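## Task

Move the orange bin and the blue bin, and no other bin, to the bench edge closest to the arms. Then put the hook back in its present spot, lying flat on the bench with its handle sticking out past that edge. Every other object must finish resting on the same support it rests on now. Nothing counts as done if a robot is what keeps it in place at the end. Finally open the grippers and move the arms away.

## Robot and tools

Setup: three identical i2rt Big YAM arms, arm1, arm2 and arm3. Each has six revolute joints, a two-finger gripper, and a wrist camera (arm1_cam_wrist, arm2_cam_wrist, arm3_cam_wrist). Two fixed room cameras, room_a and room_b, watch the scene. With joints 1 and 6 at zero and the hand level and pointing forward, the wrist camera rides on top of the hand looking toward the fingertips. The hand can reach roughly 1.0 m from the joint 1 axis. Joints move at different speeds, so the hand may sweep a wide arc between postures.

Frame: every pose lives in one shared scene frame with its origin on the floor and +z up. The hand point is midway between the fingertips; the hand z axis runs along the fingers, and the fingers open and close along hand y. The robot feet have real poses that are never printed.

execute_actions: argument "actions" is a list holding exactly one action or none. An action is an object keyed by "arm1", "arm2", "arm3"; each present arm gets a "joints" object. Inside it, each key is an absolute target (not an offset): joint1_rad -2.879 to 2.879 (base yaw, positive counter-clockwise seen from above, zero points the arm where its foot faces); joint2_rad 0 to 3.141 (shoulder, zero has the upper arm back and roughly level, increasing lifts it up then forward); joint3_rad 0 to 3.019 (elbow, zero is folded, increasing opens); joint4_rad -1.692 to 1.57 (hand pitch, positive tips fingers up); joint5_rad -1.57 to 1.57 (hand yaw, positive to the arm's right); joint6_rad -2.094 to 2.094 (hand roll, positive clockwise viewed from behind); gripper_m 0 to 0.093, fingertip gap in metres. Angles are radians. You may name any subset of joints and arms; all named motions start at once and may finish at different times. Arms or joints left out can keep driving toward earlier targets without joint_status showing it. An unknown key or a value outside its range makes the whole call rejected and nothing moves. Optional "cameras": list of camera names from the five above or "all"; omitted, null or ["all"] gives every camera, [] gives none. One action may run at most 15 s. An empty actions list only returns state and images. Example: {"arm1": {"joints": {"gripper_m": 0.05}}, "arm2": {"joints": {"joint1_rad": 0.3}}}.

wait: "seconds" from 0 to 10; commands nothing new, the world keeps running, and it returns the same state and images as an empty action.

zoom_image: "camera" (one of the five cameras) and "region" [x0, y0, x1, y1] in pixels of that camera's most recent full image, origin at top-left, no larger than 504 by 504. Images are 672x504.

finished_scene: "scene" is the integer number of the scene being closed. It is final; the result tells whether the goal was met and gives the next task, if any. Replying with no tool call ends everything.

Reading results: a "pictures" line lists the cameras in image order. joint_positions reports each joint; a joint counts as arrived within ±0.045, ±0.14, ±0.09, ±0.055, ±0.03, ±0.035 rad for joints 1 to 6 and ±0.003 m for the gripper. joint_status per joint: "off_target" means it stopped short and may still be pushing; "contact_stop" and "time_out" mean it gave up its target and holds still, except a timed-out joint listed in on_its_own, which keeps a target (at most 0.375, 0.375, 0.113, 0.225, 0.075, 0.3 rad away) and keeps pushing, finishing by itself if freed. Sending its reported position relieves the push. "joint command not followed" with a "cause:" line means a safety check blocked that arm's joint targets (the gripper still acts); blocked joints show "not_followed" and may be retried on later actions until new valid targets are given. on_its_own lists uncommanded behaviour; "held at" is the held target, not the position. Joint torques are the drives' raw outputs, offset, scaled and noisy, so they only hint at loads. A very small change of target may not move a joint; a joint carrying weight sags.

Cautions: the arms do not stop on contact and can press hard. Keep arms apart; a hard press between robots ends the run, and the self/inter-arm check can be late and ignores fingers, gripper housings and wrist cameras. Never knock objects off the work area or onto the floor. Avoid drops, slips and slams. Loose objects may occasionally be nudged by an outside push. Sustained holding or pushing heats motors: a MOTOR HOT line appears from 85 °C; at 100 °C an OVER-TEMPERATURE FAULT drops that whole arm, its joints then say "limit_stop_at_motor_heat", and you must resend targets. Heat partly carries into later scenes. If a call reports a stop, later motion calls in that same reply are skipped. The robot holds your last command while you think, so plan compactly; fewer seconds of robot motion is better. Finish with objects resting on their own, grippers open and arms clear.

Each tool is called in YAML: its name, and indented under it one key for each argument.

## Session

execute_actions:
  actions: []

Scene clock: 0.00 s.
Joint torques (N m, as the arm reports them, + toward a larger angle): no reading
arm1.joint_positions: joint1_rad=+0.785 joint2_rad=+0.427 joint3_rad=+1.468 joint4_rad=-1.217 joint5_rad=+0.098 joint6_rad=-0.051 gripper_m=+0.094
arm1.joint_status: not commanded
arm1.hand: x=-1.0137 y=+0.1128 z=+1.4198 quat_wxyz=(-0.287, +0.705, -0.299, -0.576) (m; scene frame)
arm2.joint_positions: joint1_rad=-0.443 joint2_rad=+0.488 joint3_rad=+1.620 joint4_rad=-1.334 joint5_rad=-0.247 joint6_rad=-0.416 gripper_m=+0.094
arm2.joint_status: not commanded
arm2.hand: x=-0.0087 y=+0.1235 z=+1.4018 quat_wxyz=(-0.551, +0.599, -0.488, -0.315) (m; scene frame)
arm3.joint_positions: joint1_rad=-0.175 joint2_rad=+0.656 joint3_rad=+1.649 joint4_rad=-1.381 joint5_rad=-0.267 joint6_rad=-0.125 gripper_m=+0.095
arm3.joint_status: not commanded
arm3.hand: x=+0.9352 y=+0.2011 z=+1.3689 quat_wxyz=(-0.373, +0.626, -0.542, -0.420) (m; scene frame)
pictures: arm1_cam_wrist, arm2_cam_wrist, arm3_cam_wrist, room_a, room_b
Images, in order (width x height): arm1_cam_wrist 672x504, arm2_cam_wrist 672x504, arm3_cam_wrist 672x504, room_a 672x504, room_b 672x504.

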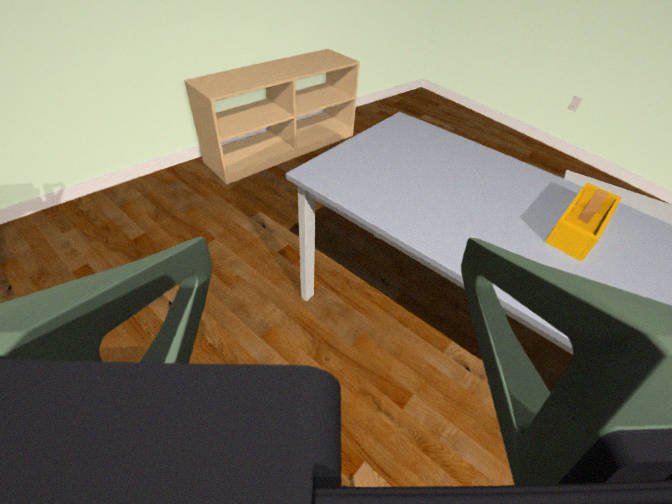

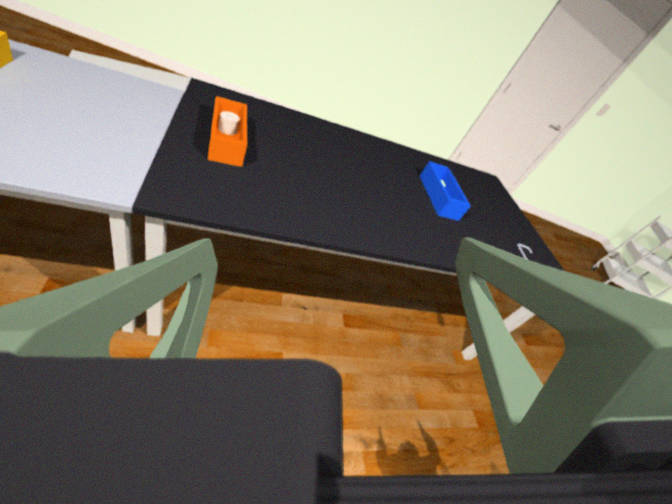

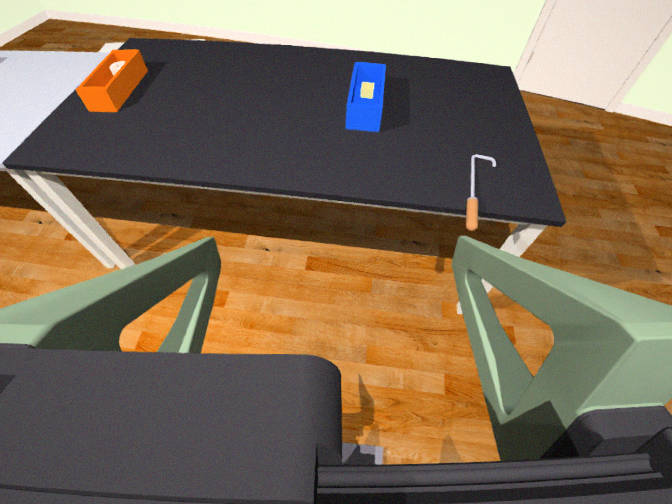

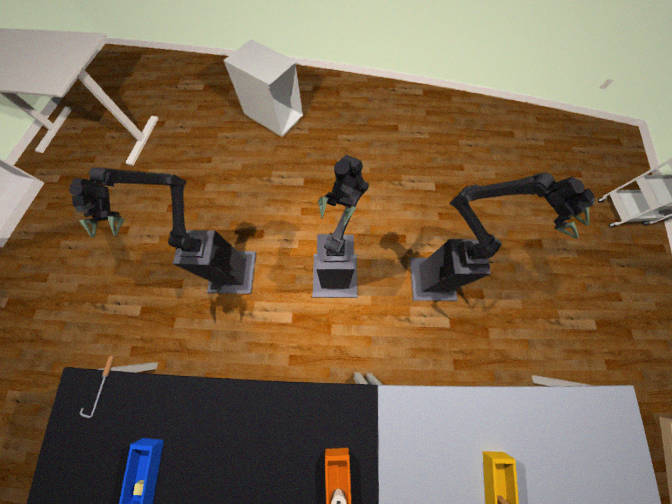

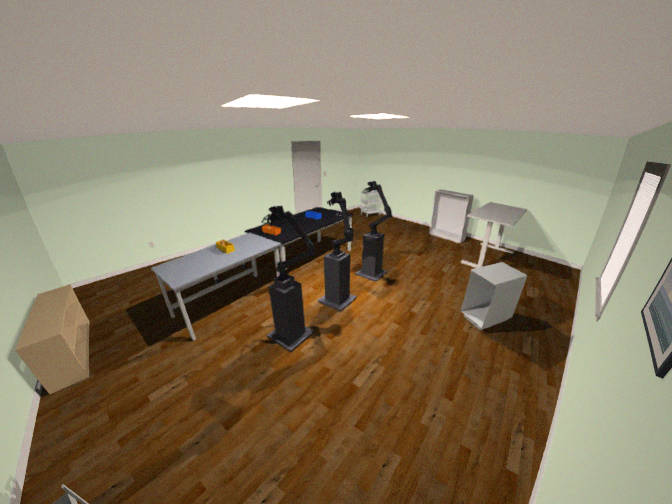

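execute_actions:
  actions:
    - {"arm1":{"joints":{"joint1_rad":0,"joint2_rad":1.57,"joint3_rad":1.57,"joint4_rad":0,"joint5_rad":0,"joint6_rad":0}},"arm2":{"joints":{"joint1_rad":0,"joint2_rad":2.0,"joint3_rad":2.0,"joint4_rad":-0.6,"joint5_rad":0,"joint6_rad":0}},"arm3":{"joints":{"joint1_rad":-0.5,"joint2_rad":1.57,"joint3_rad":1.0,"joint4_rad":0.2,"joint5_rad":0,"joint6_rad":0}}}

execute_actions:
  actions:
    - {"arm1":{"joints":{"joint4_rad":-1.2}},"arm2":{"joints":{"joint2_rad":2.5,"joint3_rad":2.5}},"arm3":{"joints":{"joint1_rad":-0.9}}}

Scene clock: 6.43 s.
Joint torques (N m, as the arm reports them, + toward a larger angle): arm1=[ -0.88 -17.43  12.47   2.32   0.06   0.1 ] | arm2=[  0.17 -23.07  11.76   1.7    0.2    0.17] | arm3=[  0.15 -12.49  11.76   2.31   0.19   0.1 ]
arm1.joint_positions: joint1_rad=-0.008 joint2_rad=+1.588 joint3_rad=+1.536 joint4_rad=-0.017 joint5_rad=+0.000 joint6_rad=-0.014 gripper_m=+0.094
arm1.joint_status: all done
arm1.hand: x=-0.9353 y=+0.7264 z=+1.2528 quat_wxyz=(-0.480, +0.523, -0.512, -0.483) (m; scene frame)
arm2.joint_positions: joint1_rad=-0.007 joint2_rad=+1.988 joint3_rad=+1.967 joint4_rad=-0.609 joint5_rad=-0.004 joint6_rad=-0.016 gripper_m=+0.094
arm2.joint_status: all done
arm2.hand: x=-0.0348 y=+0.8169 z=+1.0316 quat_wxyz=(-0.318, +0.643, -0.618, -0.322) (m; scene frame)
arm3.joint_positions: joint1_rad=-0.497 joint2_rad=+1.562 joint3_rad=+0.988 joint4_rad=+0.184 joint5_rad=-0.002 joint6_rad=-0.016 gripper_m=+0.095
arm3.joint_status: all done
arm3.hand: x=+1.2401 y=+0.5632 z=+0.9304 quat_wxyz=(-0.475, +0.438, -0.708, -0.285) (m; scene frame)
pictures: arm1_cam_wrist, arm2_cam_wrist, arm3_cam_wrist, room_a, room_b
Images, in order (width x height): arm1_cam_wrist 672x504, arm2_cam_wrist 672x504, arm3_cam_wrist 672x504, room_a 672x504, room_b 672x504.

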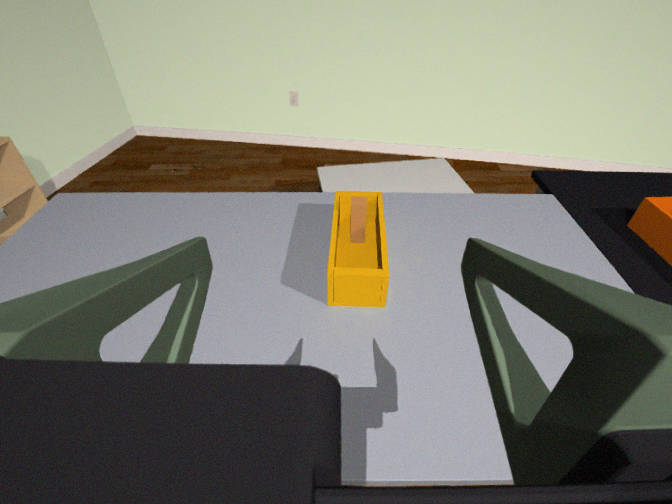

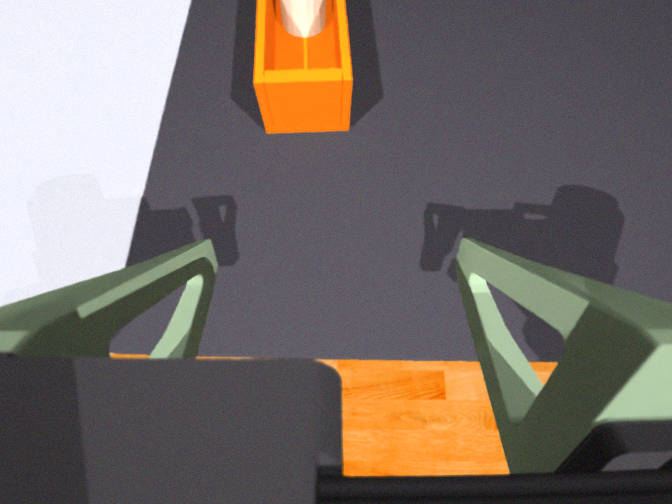

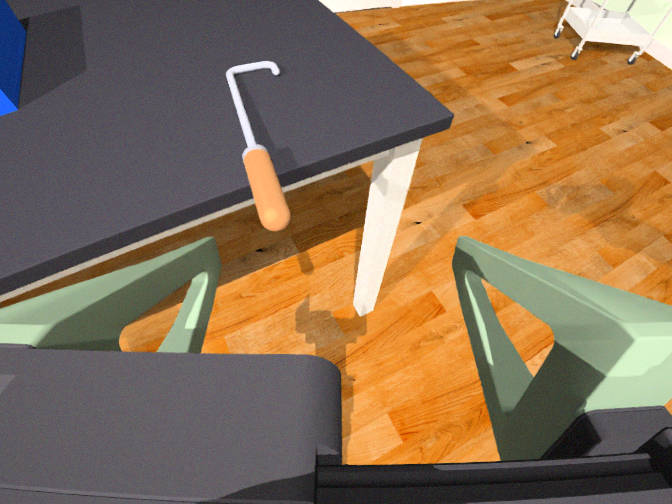

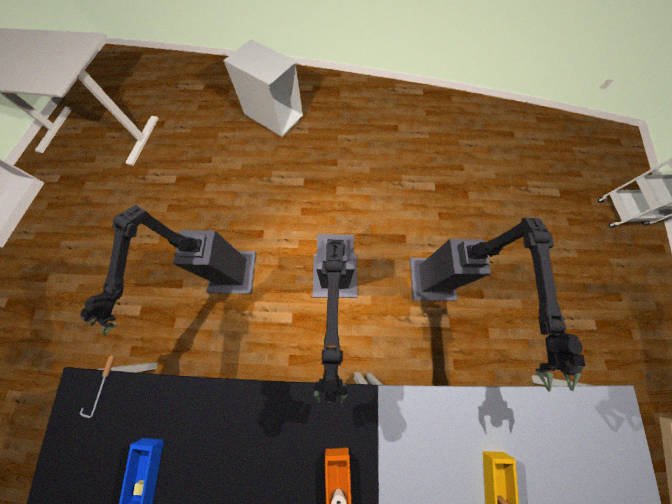

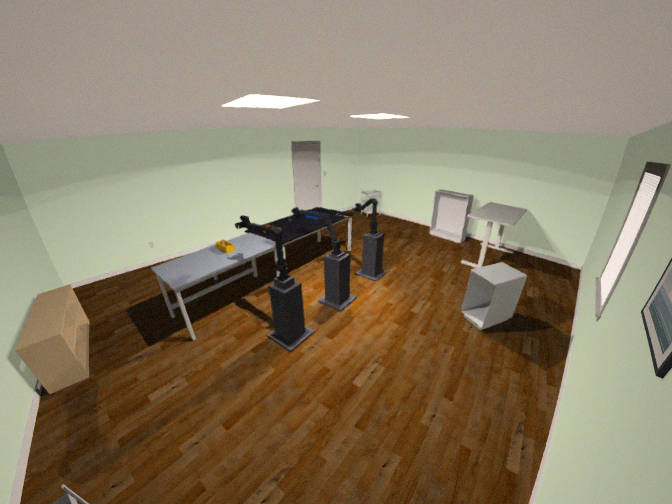

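Scene clock: 8.17 s.
Joint torques (N m, as the arm reports them, + toward a larger angle): arm1=[ -0.9  -16.48  11.64   0.61   0.07   0.1 ] | arm2=[  0.03 -30.95  13.73   1.59   0.2    0.17] | arm3=[  2.16 -12.8   11.61   2.48   0.05   0.12]
arm1.joint_positions: joint1_rad=-0.008 joint2_rad=+1.587 joint3_rad=+1.536 joint4_rad=-1.193 joint5_rad=+0.000 joint6_rad=-0.014 gripper_m=+0.094
arm1.joint_status: all done
arm1.hand: x=-0.9344 y=+0.5590 z=+1.0377 quat_wxyz=(-0.112, +0.707, -0.688, -0.116) (m; scene frame)
arm2.joint_positions: joint1_rad=-0.007 joint2_rad=+2.504 joint3_rad=+2.436 joint4_rad=-0.607 joint5_rad=-0.004 joint6_rad=-0.016 gripper_m=+0.094
arm2.joint_status: all done
arm2.hand: x=-0.0371 y=+0.9386 z=+0.8575 quat_wxyz=(-0.305, +0.650, -0.625, -0.308) (m; scene frame)
arm3.joint_positions: joint1_rad=-0.909 joint2_rad=+1.562 joint3_rad=+0.988 joint4_rad=+0.184 joint5_rad=+0.001 joint6_rad=-0.014 gripper_m=+0.095
arm3.joint_status: all done
arm3.hand: x=+1.4414 y=+0.3982 z=+0.9304 quat_wxyz=(-0.524, +0.283, -0.783, -0.180) (m; scene frame)
pictures: arm1_cam_wrist, arm2_cam_wrist, arm3_cam_wrist, room_a, room_b
Images, in order (width x height): arm1_cam_wrist 672x504, arm2_cam_wrist 672x504, arm3_cam_wrist 672x504, room_a 672x504, room_b 672x504.

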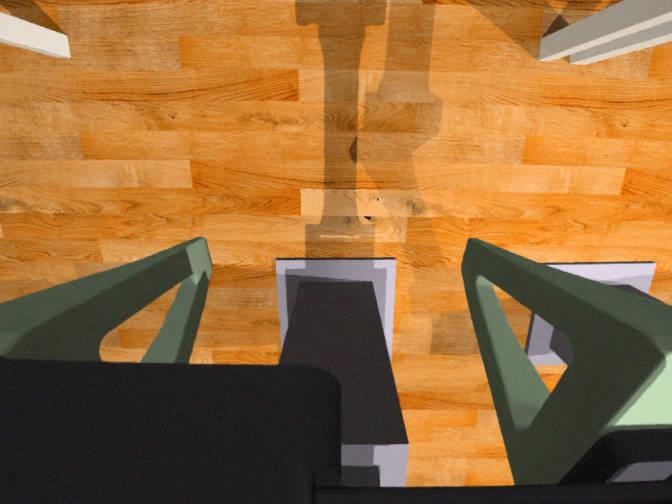

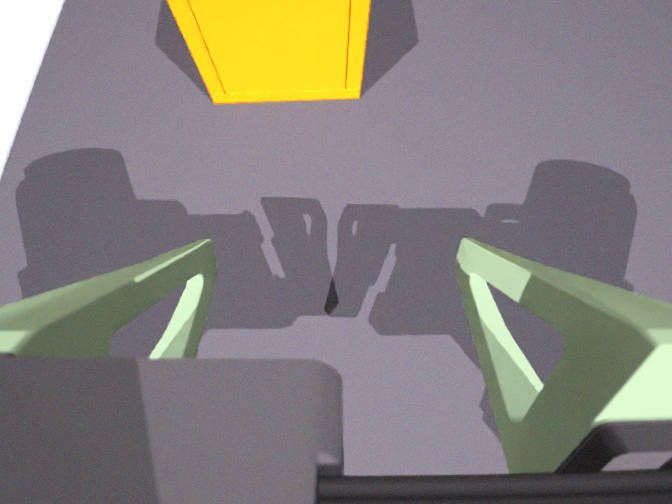

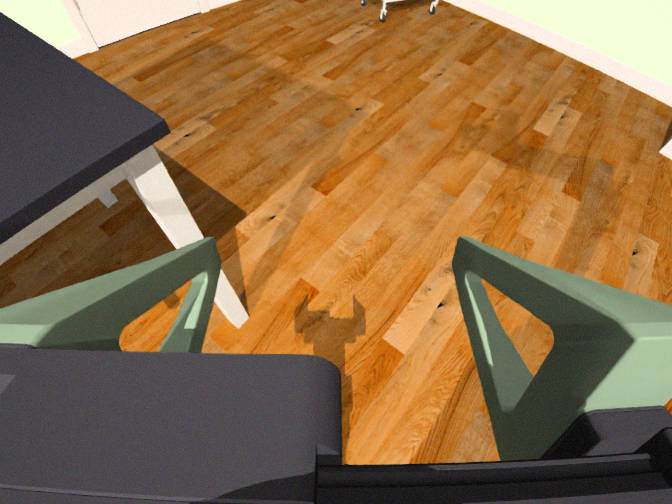

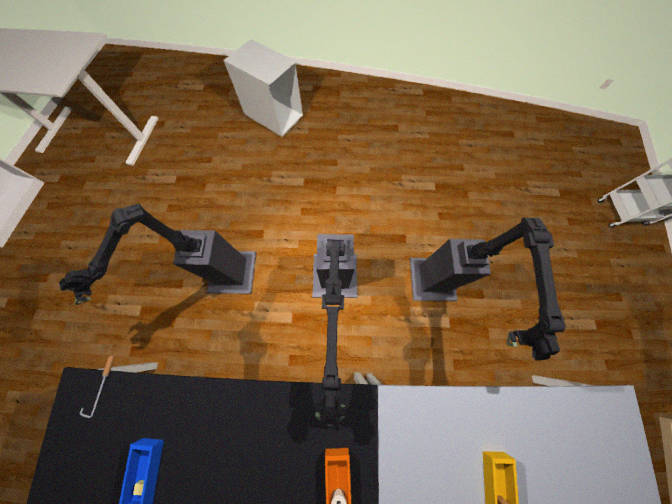

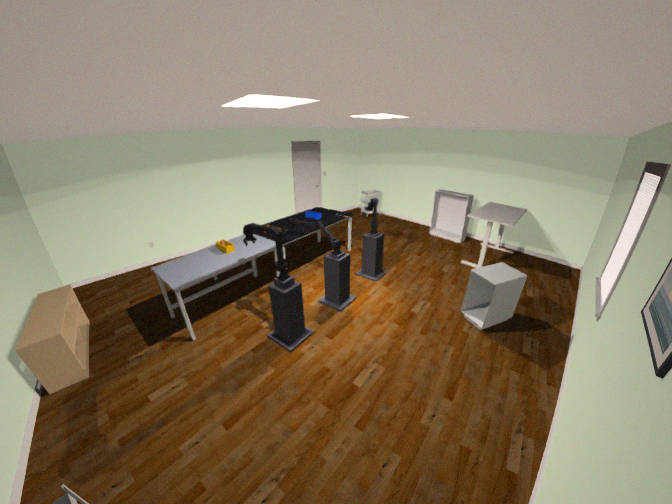

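execute_actions:
  actions:
    - {"arm1":{"joints":{"joint2_rad":0.6,"joint3_rad":0.6,"joint4_rad":0}},"arm2":{"joints":{"joint2_rad":0.6,"joint3_rad":0.6,"joint4_rad":0}},"arm3":{"joints":{"joint1_rad":-0.64,"joint2_rad":2.07,"joint3_rad":1.28,"joint4_rad":0.82,"joint5_rad":-0.62}}}
  cameras: ["arm3_cam_wrist","room_a"]

Scene clock: 25.07 s.
Joint torques (N m, as the arm reports them, + toward a larger angle): arm1=[-0.96 -2.6  10.64  2.38  0.06  0.1 ] | arm2=[ 0.2  -0.94  8.81  1.41  0.21  0.16] | arm3=[ -0.04 -18.5   11.63   2.15   0.04   0.09]
arm1.joint_positions: joint1_rad=-0.008 joint2_rad=+0.607 joint3_rad=+0.591 joint4_rad=-0.020 joint5_rad=+0.000 joint6_rad=-0.014 gripper_m=+0.094
arm1.joint_status: all done
arm1.hand: x=-0.9312 y=+0.3804 z=+1.1698 quat_wxyz=(-0.489, +0.515, -0.504, -0.492) (m; scene frame)
arm2.joint_positions: joint1_rad=-0.007 joint2_rad=+0.596 joint3_rad=+0.608 joint4_rad=+0.000 joint5_rad=-0.004 joint6_rad=-0.016 gripper_m=+0.094
arm2.joint_status: all done
arm2.hand: x=-0.0257 y=+0.3736 z=+1.1428 quat_wxyz=(-0.501, +0.508, -0.486, -0.505) (m; scene frame)
arm3.joint_positions: joint1_rad=-0.635 joint2_rad=+2.077 joint3_rad=+1.249 joint4_rad=+0.805 joint5_rad=-0.617 joint6_rad=-0.013 gripper_m=+0.095
arm3.joint_status: all done
arm3.hand: x=+1.2935 y=+0.6582 z=+0.8631 quat_wxyz=(-0.493, +0.505, -0.507, -0.495) (m; scene frame)
pictures: arm3_cam_wrist, room_a
Images, in order (width x height): arm3_cam_wrist 672x504, room_a 672x504.

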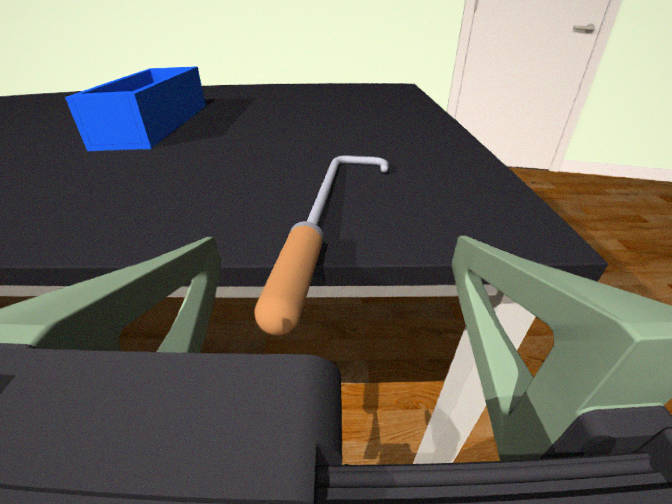

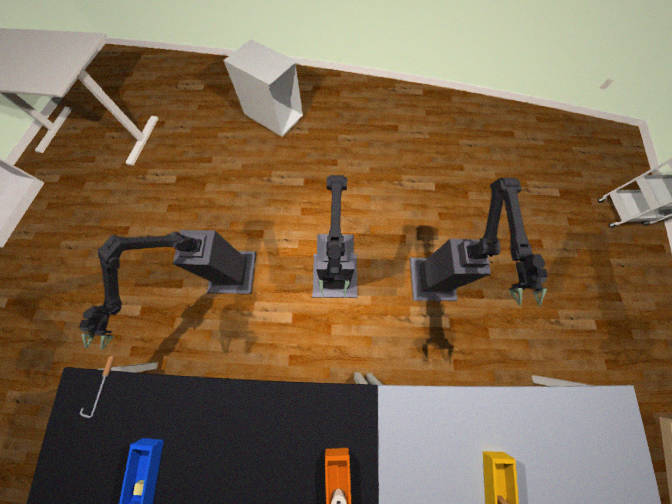

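execute_actions:
  actions:
    - {"arm3":{"joints":{"joint1_rad":-0.53,"joint2_rad":2.195,"joint3_rad":1.19,"joint4_rad":1.045,"joint5_rad":-0.385}}}
  cameras: ["arm3_cam_wrist"]

Scene clock: 31.67 s.
Joint torques (N m, as the arm reports them, + toward a larger angle): arm1=[-0.98 -2.61 10.64  2.38  0.06  0.1 ] | arm2=[ 0.08 -1.2   8.85  1.57  0.19  0.18] | arm3=[  0.22 -17.83   7.24   2.32   0.21   0.07]
arm1.joint_positions: joint1_rad=-0.008 joint2_rad=+0.607 joint3_rad=+0.591 joint4_rad=-0.020 joint5_rad=+0.000 joint6_rad=-0.014 gripper_m=+0.094
arm1.joint_status: not commanded
arm1.hand: x=-0.9312 y=+0.3804 z=+1.1698 quat_wxyz=(-0.489, +0.515, -0.504, -0.492) (m; scene frame)
arm2.joint_positions: joint1_rad=-0.007 joint2_rad=+0.596 joint3_rad=+0.608 joint4_rad=+0.000 joint5_rad=-0.004 joint6_rad=-0.016 gripper_m=+0.094
arm2.joint_status: not commanded
arm2.hand: x=-0.0257 y=+0.3736 z=+1.1428 quat_wxyz=(-0.501, +0.508, -0.486, -0.505) (m; scene frame)
arm3.joint_positions: joint1_rad=-0.522 joint2_rad=+2.193 joint3_rad=+1.191 joint4_rad=+1.031 joint5_rad=-0.388 joint6_rad=-0.013 gripper_m=+0.095
arm3.joint_status: all done
arm3.hand: x=+1.2464 y=+0.6755 z=+0.8037 quat_wxyz=(-0.539, +0.470, -0.518, -0.469) (m; scene frame)
pictures: arm3_cam_wrist
Images, in order (width x height): arm3_cam_wrist 672x504.

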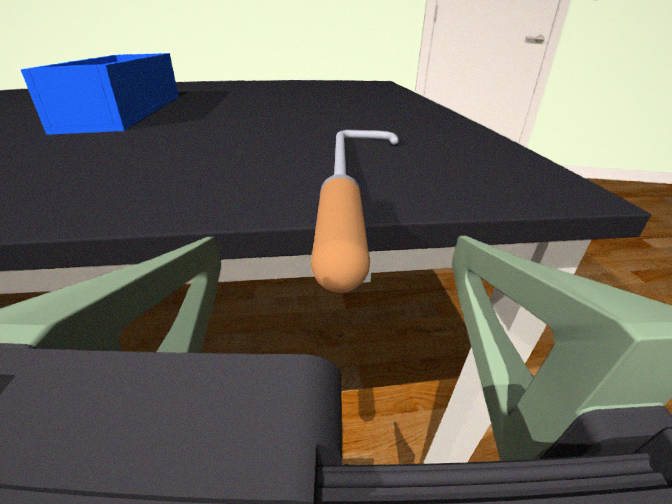

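execute_actions:
  actions:
    - {"arm3":{"joints":{"joint1_rad":-0.505,"joint2_rad":2.255,"joint3_rad":1.318,"joint4_rad":0.97,"joint5_rad":-0.36}}}
  cameras: ["arm3_cam_wrist"]

Scene clock: 40.60 s.
Joint torques (N m, as the arm reports them, + toward a larger angle): arm1=[-1.   -2.57 10.64  2.37  0.06  0.1 ] | arm2=[ 0.31 -0.95  8.8   1.46  0.22  0.16] | arm3=[  2.09 -17.    11.72   1.58   0.23   0.14]
arm1.joint_positions: joint1_rad=-0.008 joint2_rad=+0.607 joint3_rad=+0.591 joint4_rad=-0.020 joint5_rad=+0.000 joint6_rad=-0.014 gripper_m=+0.094
arm1.joint_status: not commanded
arm1.hand: x=-0.9312 y=+0.3804 z=+1.1698 quat_wxyz=(-0.489, +0.515, -0.504, -0.492) (m; scene frame)
arm2.joint_positions: joint1_rad=-0.007 joint2_rad=+0.596 joint3_rad=+0.608 joint4_rad=+0.000 joint5_rad=-0.004 joint6_rad=-0.016 gripper_m=+0.094
arm2.joint_status: not commanded
arm2.hand: x=-0.0257 y=+0.3736 z=+1.1428 quat_wxyz=(-0.501, +0.508, -0.486, -0.505) (m; scene frame)
arm3.joint_positions: joint1_rad=-0.515 joint2_rad=+2.233 joint3_rad=+1.281 joint4_rad=+0.978 joint5_rad=-0.363 joint6_rad=-0.013 gripper_m=+0.095
arm3.joint_status: all done
arm3.hand: x=+1.2582 y=+0.7000 z=+0.8019 quat_wxyz=(-0.541, +0.466, -0.524, -0.464) (m; scene frame)
pictures: arm3_cam_wrist
Images, in order (width x height): arm3_cam_wrist 672x504.

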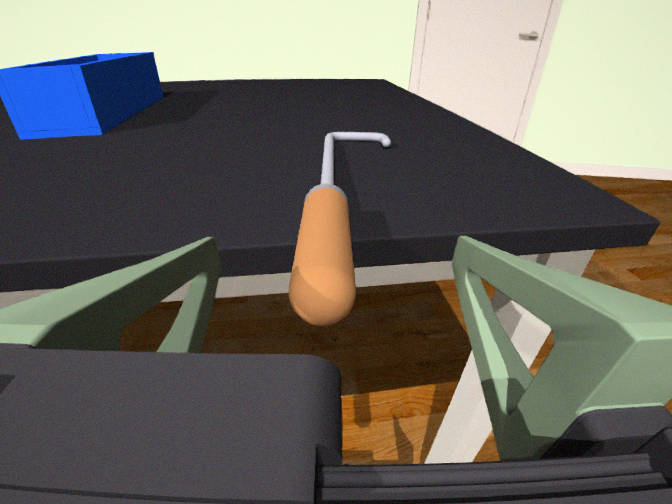

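execute_actions:
  actions:
    - {"arm3":{"joints":{"joint1_rad":-0.475,"joint2_rad":2.365,"joint3_rad":1.485,"joint4_rad":0.90,"joint5_rad":-0.335}}}
  cameras: ["arm3_cam_wrist"]

Scene clock: 45.60 s.
Joint torques (N m, as the arm reports them, + toward a larger angle): arm1=[-0.98 -2.57 10.64  2.37  0.06  0.1 ] | arm2=[ 0.06 -0.9   8.81  1.54  0.2   0.17] | arm3=[  0.86 -18.71  12.4    1.41   0.21   0.08]
arm1.joint_positions: joint1_rad=-0.008 joint2_rad=+0.607 joint3_rad=+0.591 joint4_rad=-0.020 joint5_rad=+0.000 joint6_rad=-0.014 gripper_m=+0.094
arm1.joint_status: not commanded
arm1.hand: x=-0.9312 y=+0.3804 z=+1.1698 quat_wxyz=(-0.489, +0.515, -0.504, -0.492) (m; scene frame)
arm2.joint_positions: joint1_rad=-0.007 joint2_rad=+0.596 joint3_rad=+0.608 joint4_rad=+0.000 joint5_rad=-0.004 joint6_rad=-0.016 gripper_m=+0.094
arm2.joint_status: not commanded
arm2.hand: x=-0.0257 y=+0.3736 z=+1.1428 quat_wxyz=(-0.501, +0.508, -0.486, -0.505) (m; scene frame)
arm3.joint_positions: joint1_rad=-0.477 joint2_rad=+2.347 joint3_rad=+1.443 joint4_rad=+0.906 joint5_rad=-0.338 joint6_rad=-0.013 gripper_m=+0.095
arm3.joint_status: all done
arm3.hand: x=+1.2544 y=+0.7485 z=+0.7734 quat_wxyz=(-0.531, +0.472, -0.528, -0.465) (m; scene frame)
pictures: arm3_cam_wrist
Images, in order (width x height): arm3_cam_wrist 672x504.

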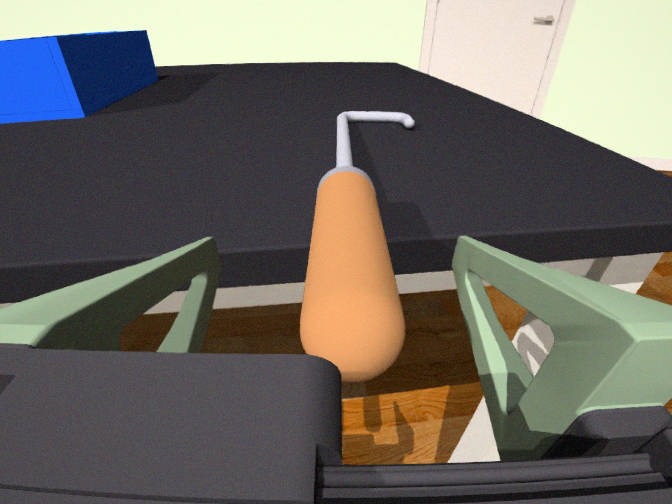

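execute_actions:
  actions:
    - {"arm3":{"joints":{"gripper_m":0.0}}}
  cameras: []

execute_actions:
  actions:
    - {"arm3":{"joints":{"joint2_rad":2.0}}}
  cameras: ["arm3_cam_wrist"]

execute_actions:
  actions:
    - {"arm3":{"joints":{"joint1_rad":-0.08,"joint2_rad":2.08,"joint3_rad":1.65,"joint4_rad":0.5,"joint5_rad":0,"joint6_rad":1.57}}}
  cameras: ["arm3_cam_wrist","room_a","room_b"]

Scene clock: 50.60 s.
Joint torques (N m, as the arm reports them, + toward a larger angle): arm1=[-0.98 -2.56 10.64  2.38  0.06  0.1 ] | arm2=[ 0.29 -0.86  8.86  1.42  0.2   0.17] | arm3=[  0.64 -19.03  12.44   1.62   0.09   0.1 ]
arm1.joint_positions: joint1_rad=-0.008 joint2_rad=+0.607 joint3_rad=+0.591 joint4_rad=-0.020 joint5_rad=+0.000 joint6_rad=-0.014 gripper_m=+0.094
arm1.joint_status: not commanded
arm1.hand: x=-0.9312 y=+0.3804 z=+1.1698 quat_wxyz=(-0.489, +0.515, -0.504, -0.492) (m; scene frame)
arm2.joint_positions: joint1_rad=-0.007 joint2_rad=+0.596 joint3_rad=+0.608 joint4_rad=+0.000 joint5_rad=-0.004 joint6_rad=-0.016 gripper_m=+0.094
arm2.joint_status: not commanded
arm2.hand: x=-0.0257 y=+0.3736 z=+1.1428 quat_wxyz=(-0.501, +0.508, -0.486, -0.505) (m; scene frame)
arm3.joint_positions: joint1_rad=-0.477 joint2_rad=+2.347 joint3_rad=+1.443 joint4_rad=+0.906 joint5_rad=-0.335 joint6_rad=-0.013 gripper_m=+0.030
arm3.joint_status: gripper_m off_target (ended at +0.030, target +0.000)
arm3.hand: x=+1.2549 y=+0.7484 z=+0.7734 quat_wxyz=(-0.531, +0.471, -0.529, -0.464) (m; scene frame)
pictures: none
No camera images: the call's "cameras" was empty. Leave "cameras" out to get every camera's image.

Scene clock: 52.13 s.
Joint torques (N m, as the arm reports them, + toward a larger angle): arm1=[-0.99 -2.6  10.65  2.39  0.06  0.1 ] | arm2=[ 0.38 -0.71  8.84  1.48  0.2   0.16] | arm3=[  0.98 -20.1   14.32   2.62   0.18   0.03]
arm1.joint_positions: joint1_rad=-0.008 joint2_rad=+0.607 joint3_rad=+0.591 joint4_rad=-0.020 joint5_rad=+0.000 joint6_rad=-0.014 gripper_m=+0.094
arm1.joint_status: not commanded
arm1.hand: x=-0.9312 y=+0.3804 z=+1.1698 quat_wxyz=(-0.489, +0.515, -0.504, -0.492) (m; scene frame)
arm2.joint_positions: joint1_rad=-0.007 joint2_rad=+0.596 joint3_rad=+0.608 joint4_rad=+0.000 joint5_rad=-0.004 joint6_rad=-0.016 gripper_m=+0.094
arm2.joint_status: not commanded
arm2.hand: x=-0.0257 y=+0.3736 z=+1.1428 quat_wxyz=(-0.501, +0.508, -0.486, -0.505) (m; scene frame)
arm3.joint_positions: joint1_rad=-0.477 joint2_rad=+2.018 joint3_rad=+1.443 joint4_rad=+0.875 joint5_rad=-0.335 joint6_rad=-0.008 gripper_m=+0.030
arm3.joint_status: all done
arm3.hand: x=+1.2494 y=+0.7366 z=+1.0244 quat_wxyz=(-0.622, +0.425, -0.428, -0.500) (m; scene frame)
pictures: arm3_cam_wrist
Images, in order (width x height): arm3_cam_wrist 672x504.

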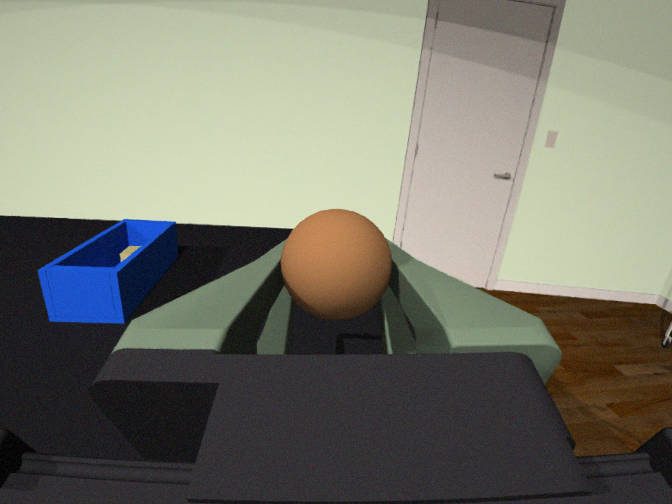

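Scene clock: 55.60 s.
Joint torques (N m, as the arm reports them, + toward a larger angle): arm1=[-0.98 -2.58 10.65  2.38  0.06  0.1 ] | arm2=[ 0.05 -0.93  8.82  1.46  0.19  0.17] | arm3=[  1.73 -21.57  17.21   2.63   0.01   0.36]
arm1.joint_positions: joint1_rad=-0.008 joint2_rad=+0.607 joint3_rad=+0.591 joint4_rad=-0.020 joint5_rad=+0.000 joint6_rad=-0.014 gripper_m=+0.094
arm1.joint_status: not commanded
arm1.hand: x=-0.9312 y=+0.3804 z=+1.1698 quat_wxyz=(-0.489, +0.515, -0.504, -0.492) (m; scene frame)
arm2.joint_positions: joint1_rad=-0.007 joint2_rad=+0.596 joint3_rad=+0.608 joint4_rad=+0.000 joint5_rad=-0.004 joint6_rad=-0.016 gripper_m=+0.094
arm2.joint_status: not commanded
arm2.hand: x=-0.0257 y=+0.3736 z=+1.1428 quat_wxyz=(-0.501, +0.508, -0.486, -0.505) (m; scene frame)
arm3.joint_positions: joint1_rad=-0.087 joint2_rad=+2.098 joint3_rad=+1.585 joint4_rad=+0.477 joint5_rad=+0.002 joint6_rad=+1.518 gripper_m=+0.030
arm3.joint_status: joint6_rad time_out (moved +1.526 of +1.578); the others done
arm3.on_its_own: joint6_rad reads +1.518 and still pushes toward +1.570 since a time_out
arm3.hand: x=+1.0071 y=+0.8479 z=+0.9477 quat_wxyz=(-0.042, -0.008, -0.722, -0.691) (m; scene frame)
pictures: arm3_cam_wrist, room_a, room_b
Images, in order (width x height): arm3_cam_wrist 672x504, room_a 672x504, room_b 672x504.

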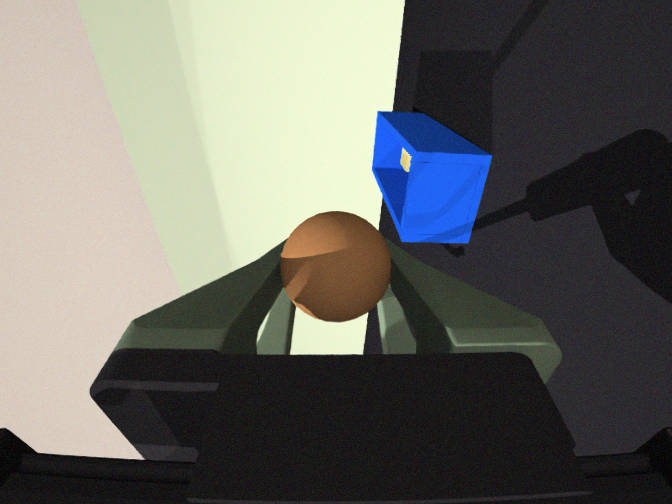

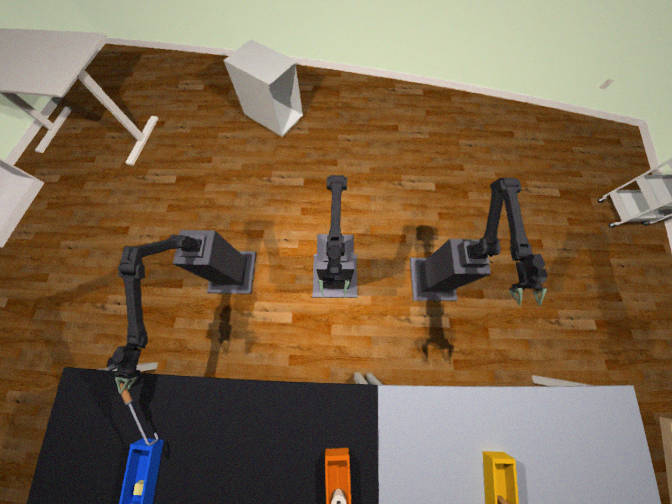

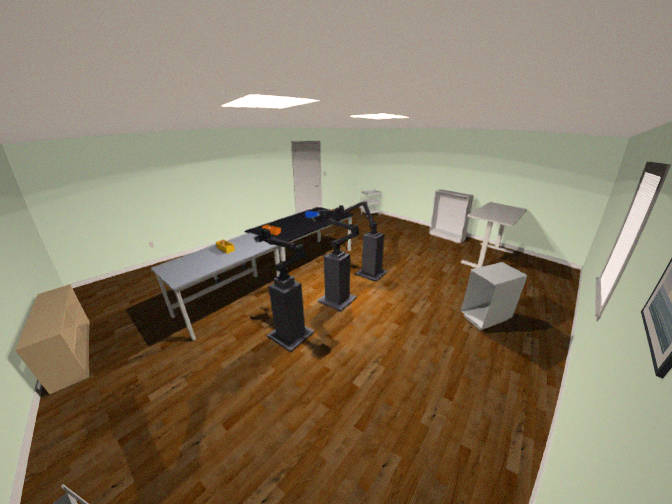

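execute_actions:
  actions:
    - {"arm3":{"joints":{"joint1_rad":0.13,"joint2_rad":2.19,"joint3_rad":1.88,"joint4_rad":0.42,"joint5_rad":0.85,"joint6_rad":1.6}},"arm2":{"joints":{"joint1_rad":-0.3,"joint2_rad":1.8,"joint3_rad":1.3,"joint4_rad":0.7,"joint5_rad":0.75}}}
  cameras: ["arm3_cam_wrist","room_a","arm2_cam_wrist"]

Scene clock: 63.33 s.
Joint torques (N m, as the arm reports them, + toward a larger angle): arm1=[-0.97 -2.59 10.64  2.38  0.06  0.1 ] | arm2=[ -0.3  -19.23  10.85   1.65   0.12   0.13] | arm3=[  1.72 -23.76  19.38   2.72   0.1    0.33]
arm1.joint_positions: joint1_rad=-0.008 joint2_rad=+0.607 joint3_rad=+0.591 joint4_rad=-0.020 joint5_rad=+0.000 joint6_rad=-0.014 gripper_m=+0.094
arm1.joint_status: not commanded
arm1.hand: x=-0.9312 y=+0.3804 z=+1.1698 quat_wxyz=(-0.489, +0.515, -0.504, -0.492) (m; scene frame)
arm2.joint_positions: joint1_rad=-0.301 joint2_rad=+1.803 joint3_rad=+1.259 joint4_rad=+0.688 joint5_rad=+0.746 joint6_rad=-0.015 gripper_m=+0.095
arm2.joint_status: all done
arm2.hand: x=+0.2842 y=+0.6419 z=+1.0511 quat_wxyz=(-0.707, +0.154, -0.650, -0.230) (m; scene frame)
arm3.joint_positions: joint1_rad=+0.124 joint2_rad=+2.225 joint3_rad=+1.797 joint4_rad=+0.392 joint5_rad=+0.851 joint6_rad=+1.551 gripper_m=+0.030
arm3.joint_status: joint6_rad time_out (moved +0.033 of +0.082); the others done
arm3.on_its_own: joint6_rad reads +1.551 and still pushes toward +1.600 since a time_out
arm3.hand: x=+0.9578 y=+0.8511 z=+0.9451 quat_wxyz=(-0.258, -0.234, -0.679, -0.647) (m; scene frame)
pictures: arm2_cam_wrist, arm3_cam_wrist, room_a
Images, in order (width x height): arm2_cam_wrist 672x504, arm3_cam_wrist 672x504, room_a 672x504.

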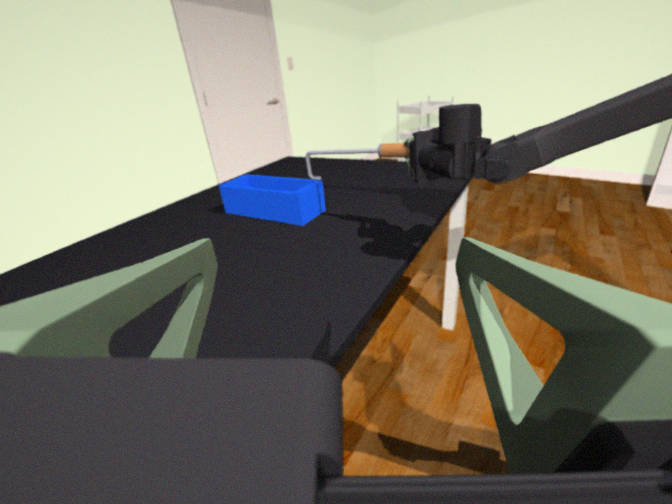

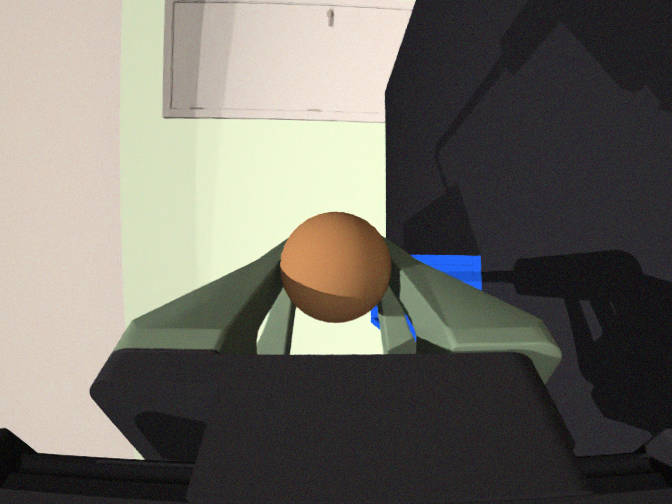

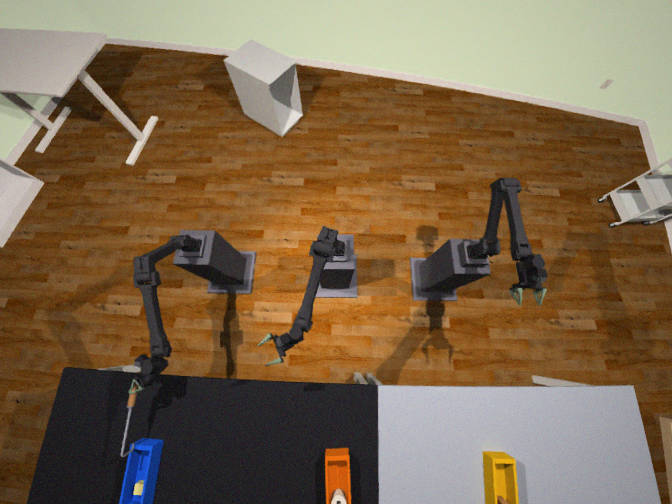

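execute_actions:
  actions:
    - {"arm3":{"joints":{"joint2_rad":2.28,"joint3_rad":2.11,"joint4_rad":0.33,"joint5_rad":0.75}}}
  cameras: ["arm3_cam_wrist","room_a","arm2_cam_wrist"]

Scene clock: 67.10 s.
Joint torques (N m, as the arm reports them, + toward a larger angle): arm1=[-1.01 -2.6  10.64  2.38  0.06  0.1 ] | arm2=[ -0.26 -19.8   11.01   1.79   0.13   0.15] | arm3=[  1.36 -24.48  19.69   2.4    0.16   0.34]
arm1.joint_positions: joint1_rad=-0.008 joint2_rad=+0.607 joint3_rad=+0.591 joint4_rad=-0.020 joint5_rad=+0.000 joint6_rad=-0.014 gripper_m=+0.094
arm1.joint_status: not commanded
arm1.hand: x=-0.9312 y=+0.3804 z=+1.1698 quat_wxyz=(-0.489, +0.515, -0.504, -0.492) (m; scene frame)
arm2.joint_positions: joint1_rad=-0.301 joint2_rad=+1.803 joint3_rad=+1.259 joint4_rad=+0.688 joint5_rad=+0.746 joint6_rad=-0.015 gripper_m=+0.095
arm2.joint_status: not commanded
arm2.hand: x=+0.2842 y=+0.6419 z=+1.0511 quat_wxyz=(-0.707, +0.154, -0.650, -0.230) (m; scene frame)
arm3.joint_positions: joint1_rad=+0.125 joint2_rad=+2.304 joint3_rad=+2.029 joint4_rad=+0.306 joint5_rad=+0.749 joint6_rad=+1.552 gripper_m=+0.030
arm3.joint_status: all done
arm3.on_its_own: joint6_rad reads +1.552 and still pushes toward +1.600 since a time_out
arm3.hand: x=+0.9375 y=+0.9015 z=+0.9889 quat_wxyz=(-0.212, -0.211, -0.669, -0.680) (m; scene frame)
pictures: arm2_cam_wrist, arm3_cam_wrist, room_a
Images, in order (width x height): arm2_cam_wrist 672x504, arm3_cam_wrist 672x504, room_a 672x504.

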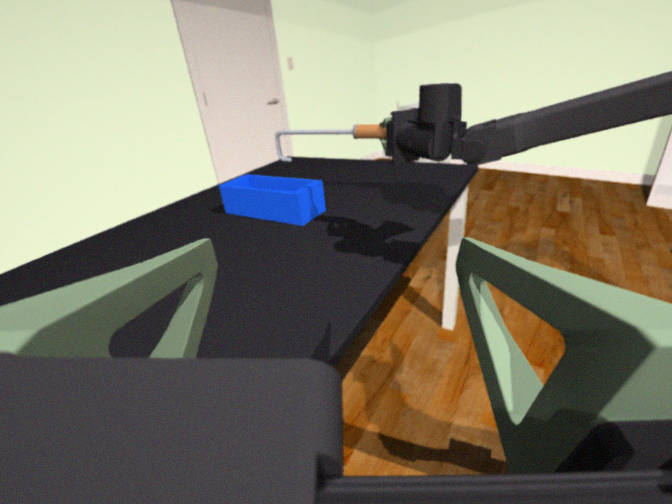

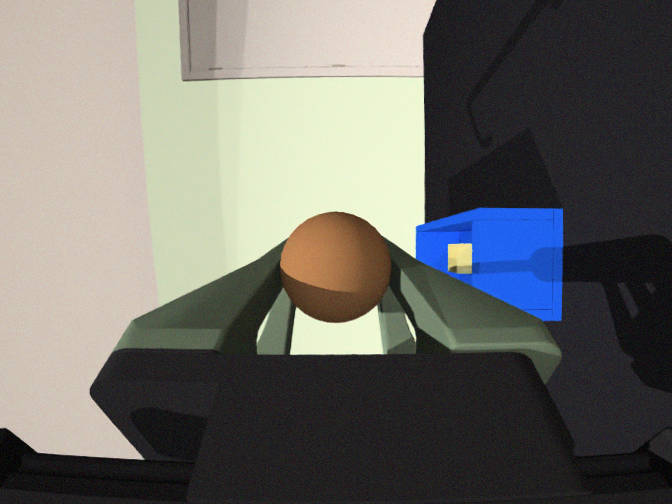

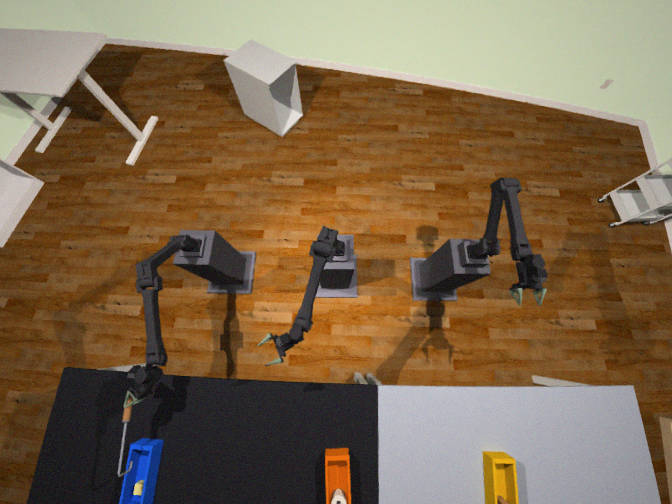

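execute_actions:
  actions:
    - {"arm3":{"joints":{"joint2_rad":2.385}}}
  cameras: ["arm3_cam_wrist","arm2_cam_wrist"]

Scene clock: 70.50 s.
Joint torques (N m, as the arm reports them, + toward a larger angle): arm1=[-1.   -2.6  10.64  2.38  0.06  0.1 ] | arm2=[ -0.41 -19.47  11.01   1.77   0.14   0.15] | arm3=[  1.51 -26.53  18.19   2.76   0.25   0.3 ]
arm1.joint_positions: joint1_rad=-0.008 joint2_rad=+0.607 joint3_rad=+0.591 joint4_rad=-0.020 joint5_rad=+0.000 joint6_rad=-0.014 gripper_m=+0.094
arm1.joint_status: not commanded
arm1.hand: x=-0.9312 y=+0.3804 z=+1.1698 quat_wxyz=(-0.489, +0.515, -0.504, -0.492) (m; scene frame)
arm2.joint_positions: joint1_rad=-0.301 joint2_rad=+1.803 joint3_rad=+1.259 joint4_rad=+0.688 joint5_rad=+0.746 joint6_rad=-0.015 gripper_m=+0.095
arm2.joint_status: not commanded
arm2.hand: x=+0.2842 y=+0.6419 z=+1.0511 quat_wxyz=(-0.707, +0.154, -0.650, -0.230) (m; scene frame)
arm3.joint_positions: joint1_rad=+0.125 joint2_rad=+2.425 joint3_rad=+2.039 joint4_rad=+0.300 joint5_rad=+0.749 joint6_rad=+1.554 gripper_m=+0.030
arm3.joint_status: all done
arm3.on_its_own: joint6_rad reads +1.554 and still pushes toward +1.600 since a time_out
arm3.hand: x=+0.9354 y=+0.9126 z=+0.8870 quat_wxyz=(-0.229, -0.193, -0.706, -0.642) (m; scene frame)
pictures: arm2_cam_wrist, arm3_cam_wrist
Images, in order (width x height): arm2_cam_wrist 672x504, arm3_cam_wrist 672x504.

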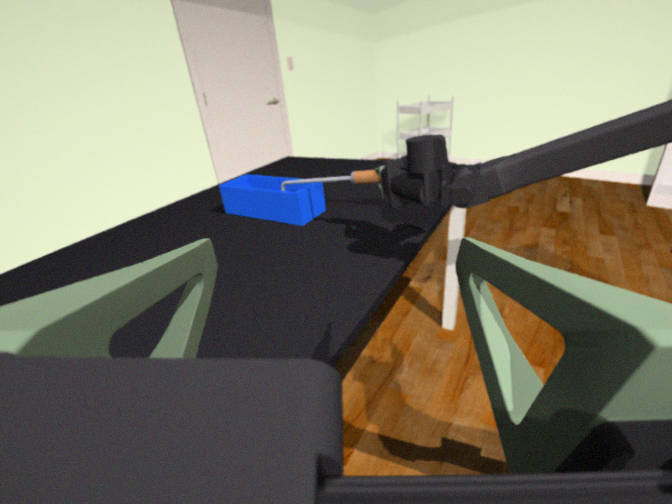

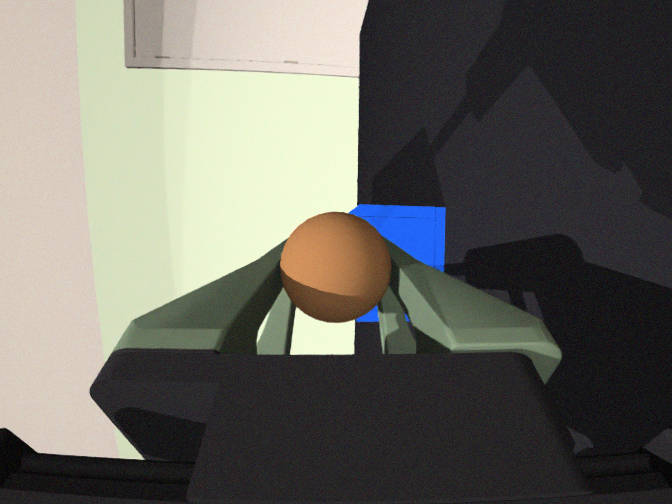

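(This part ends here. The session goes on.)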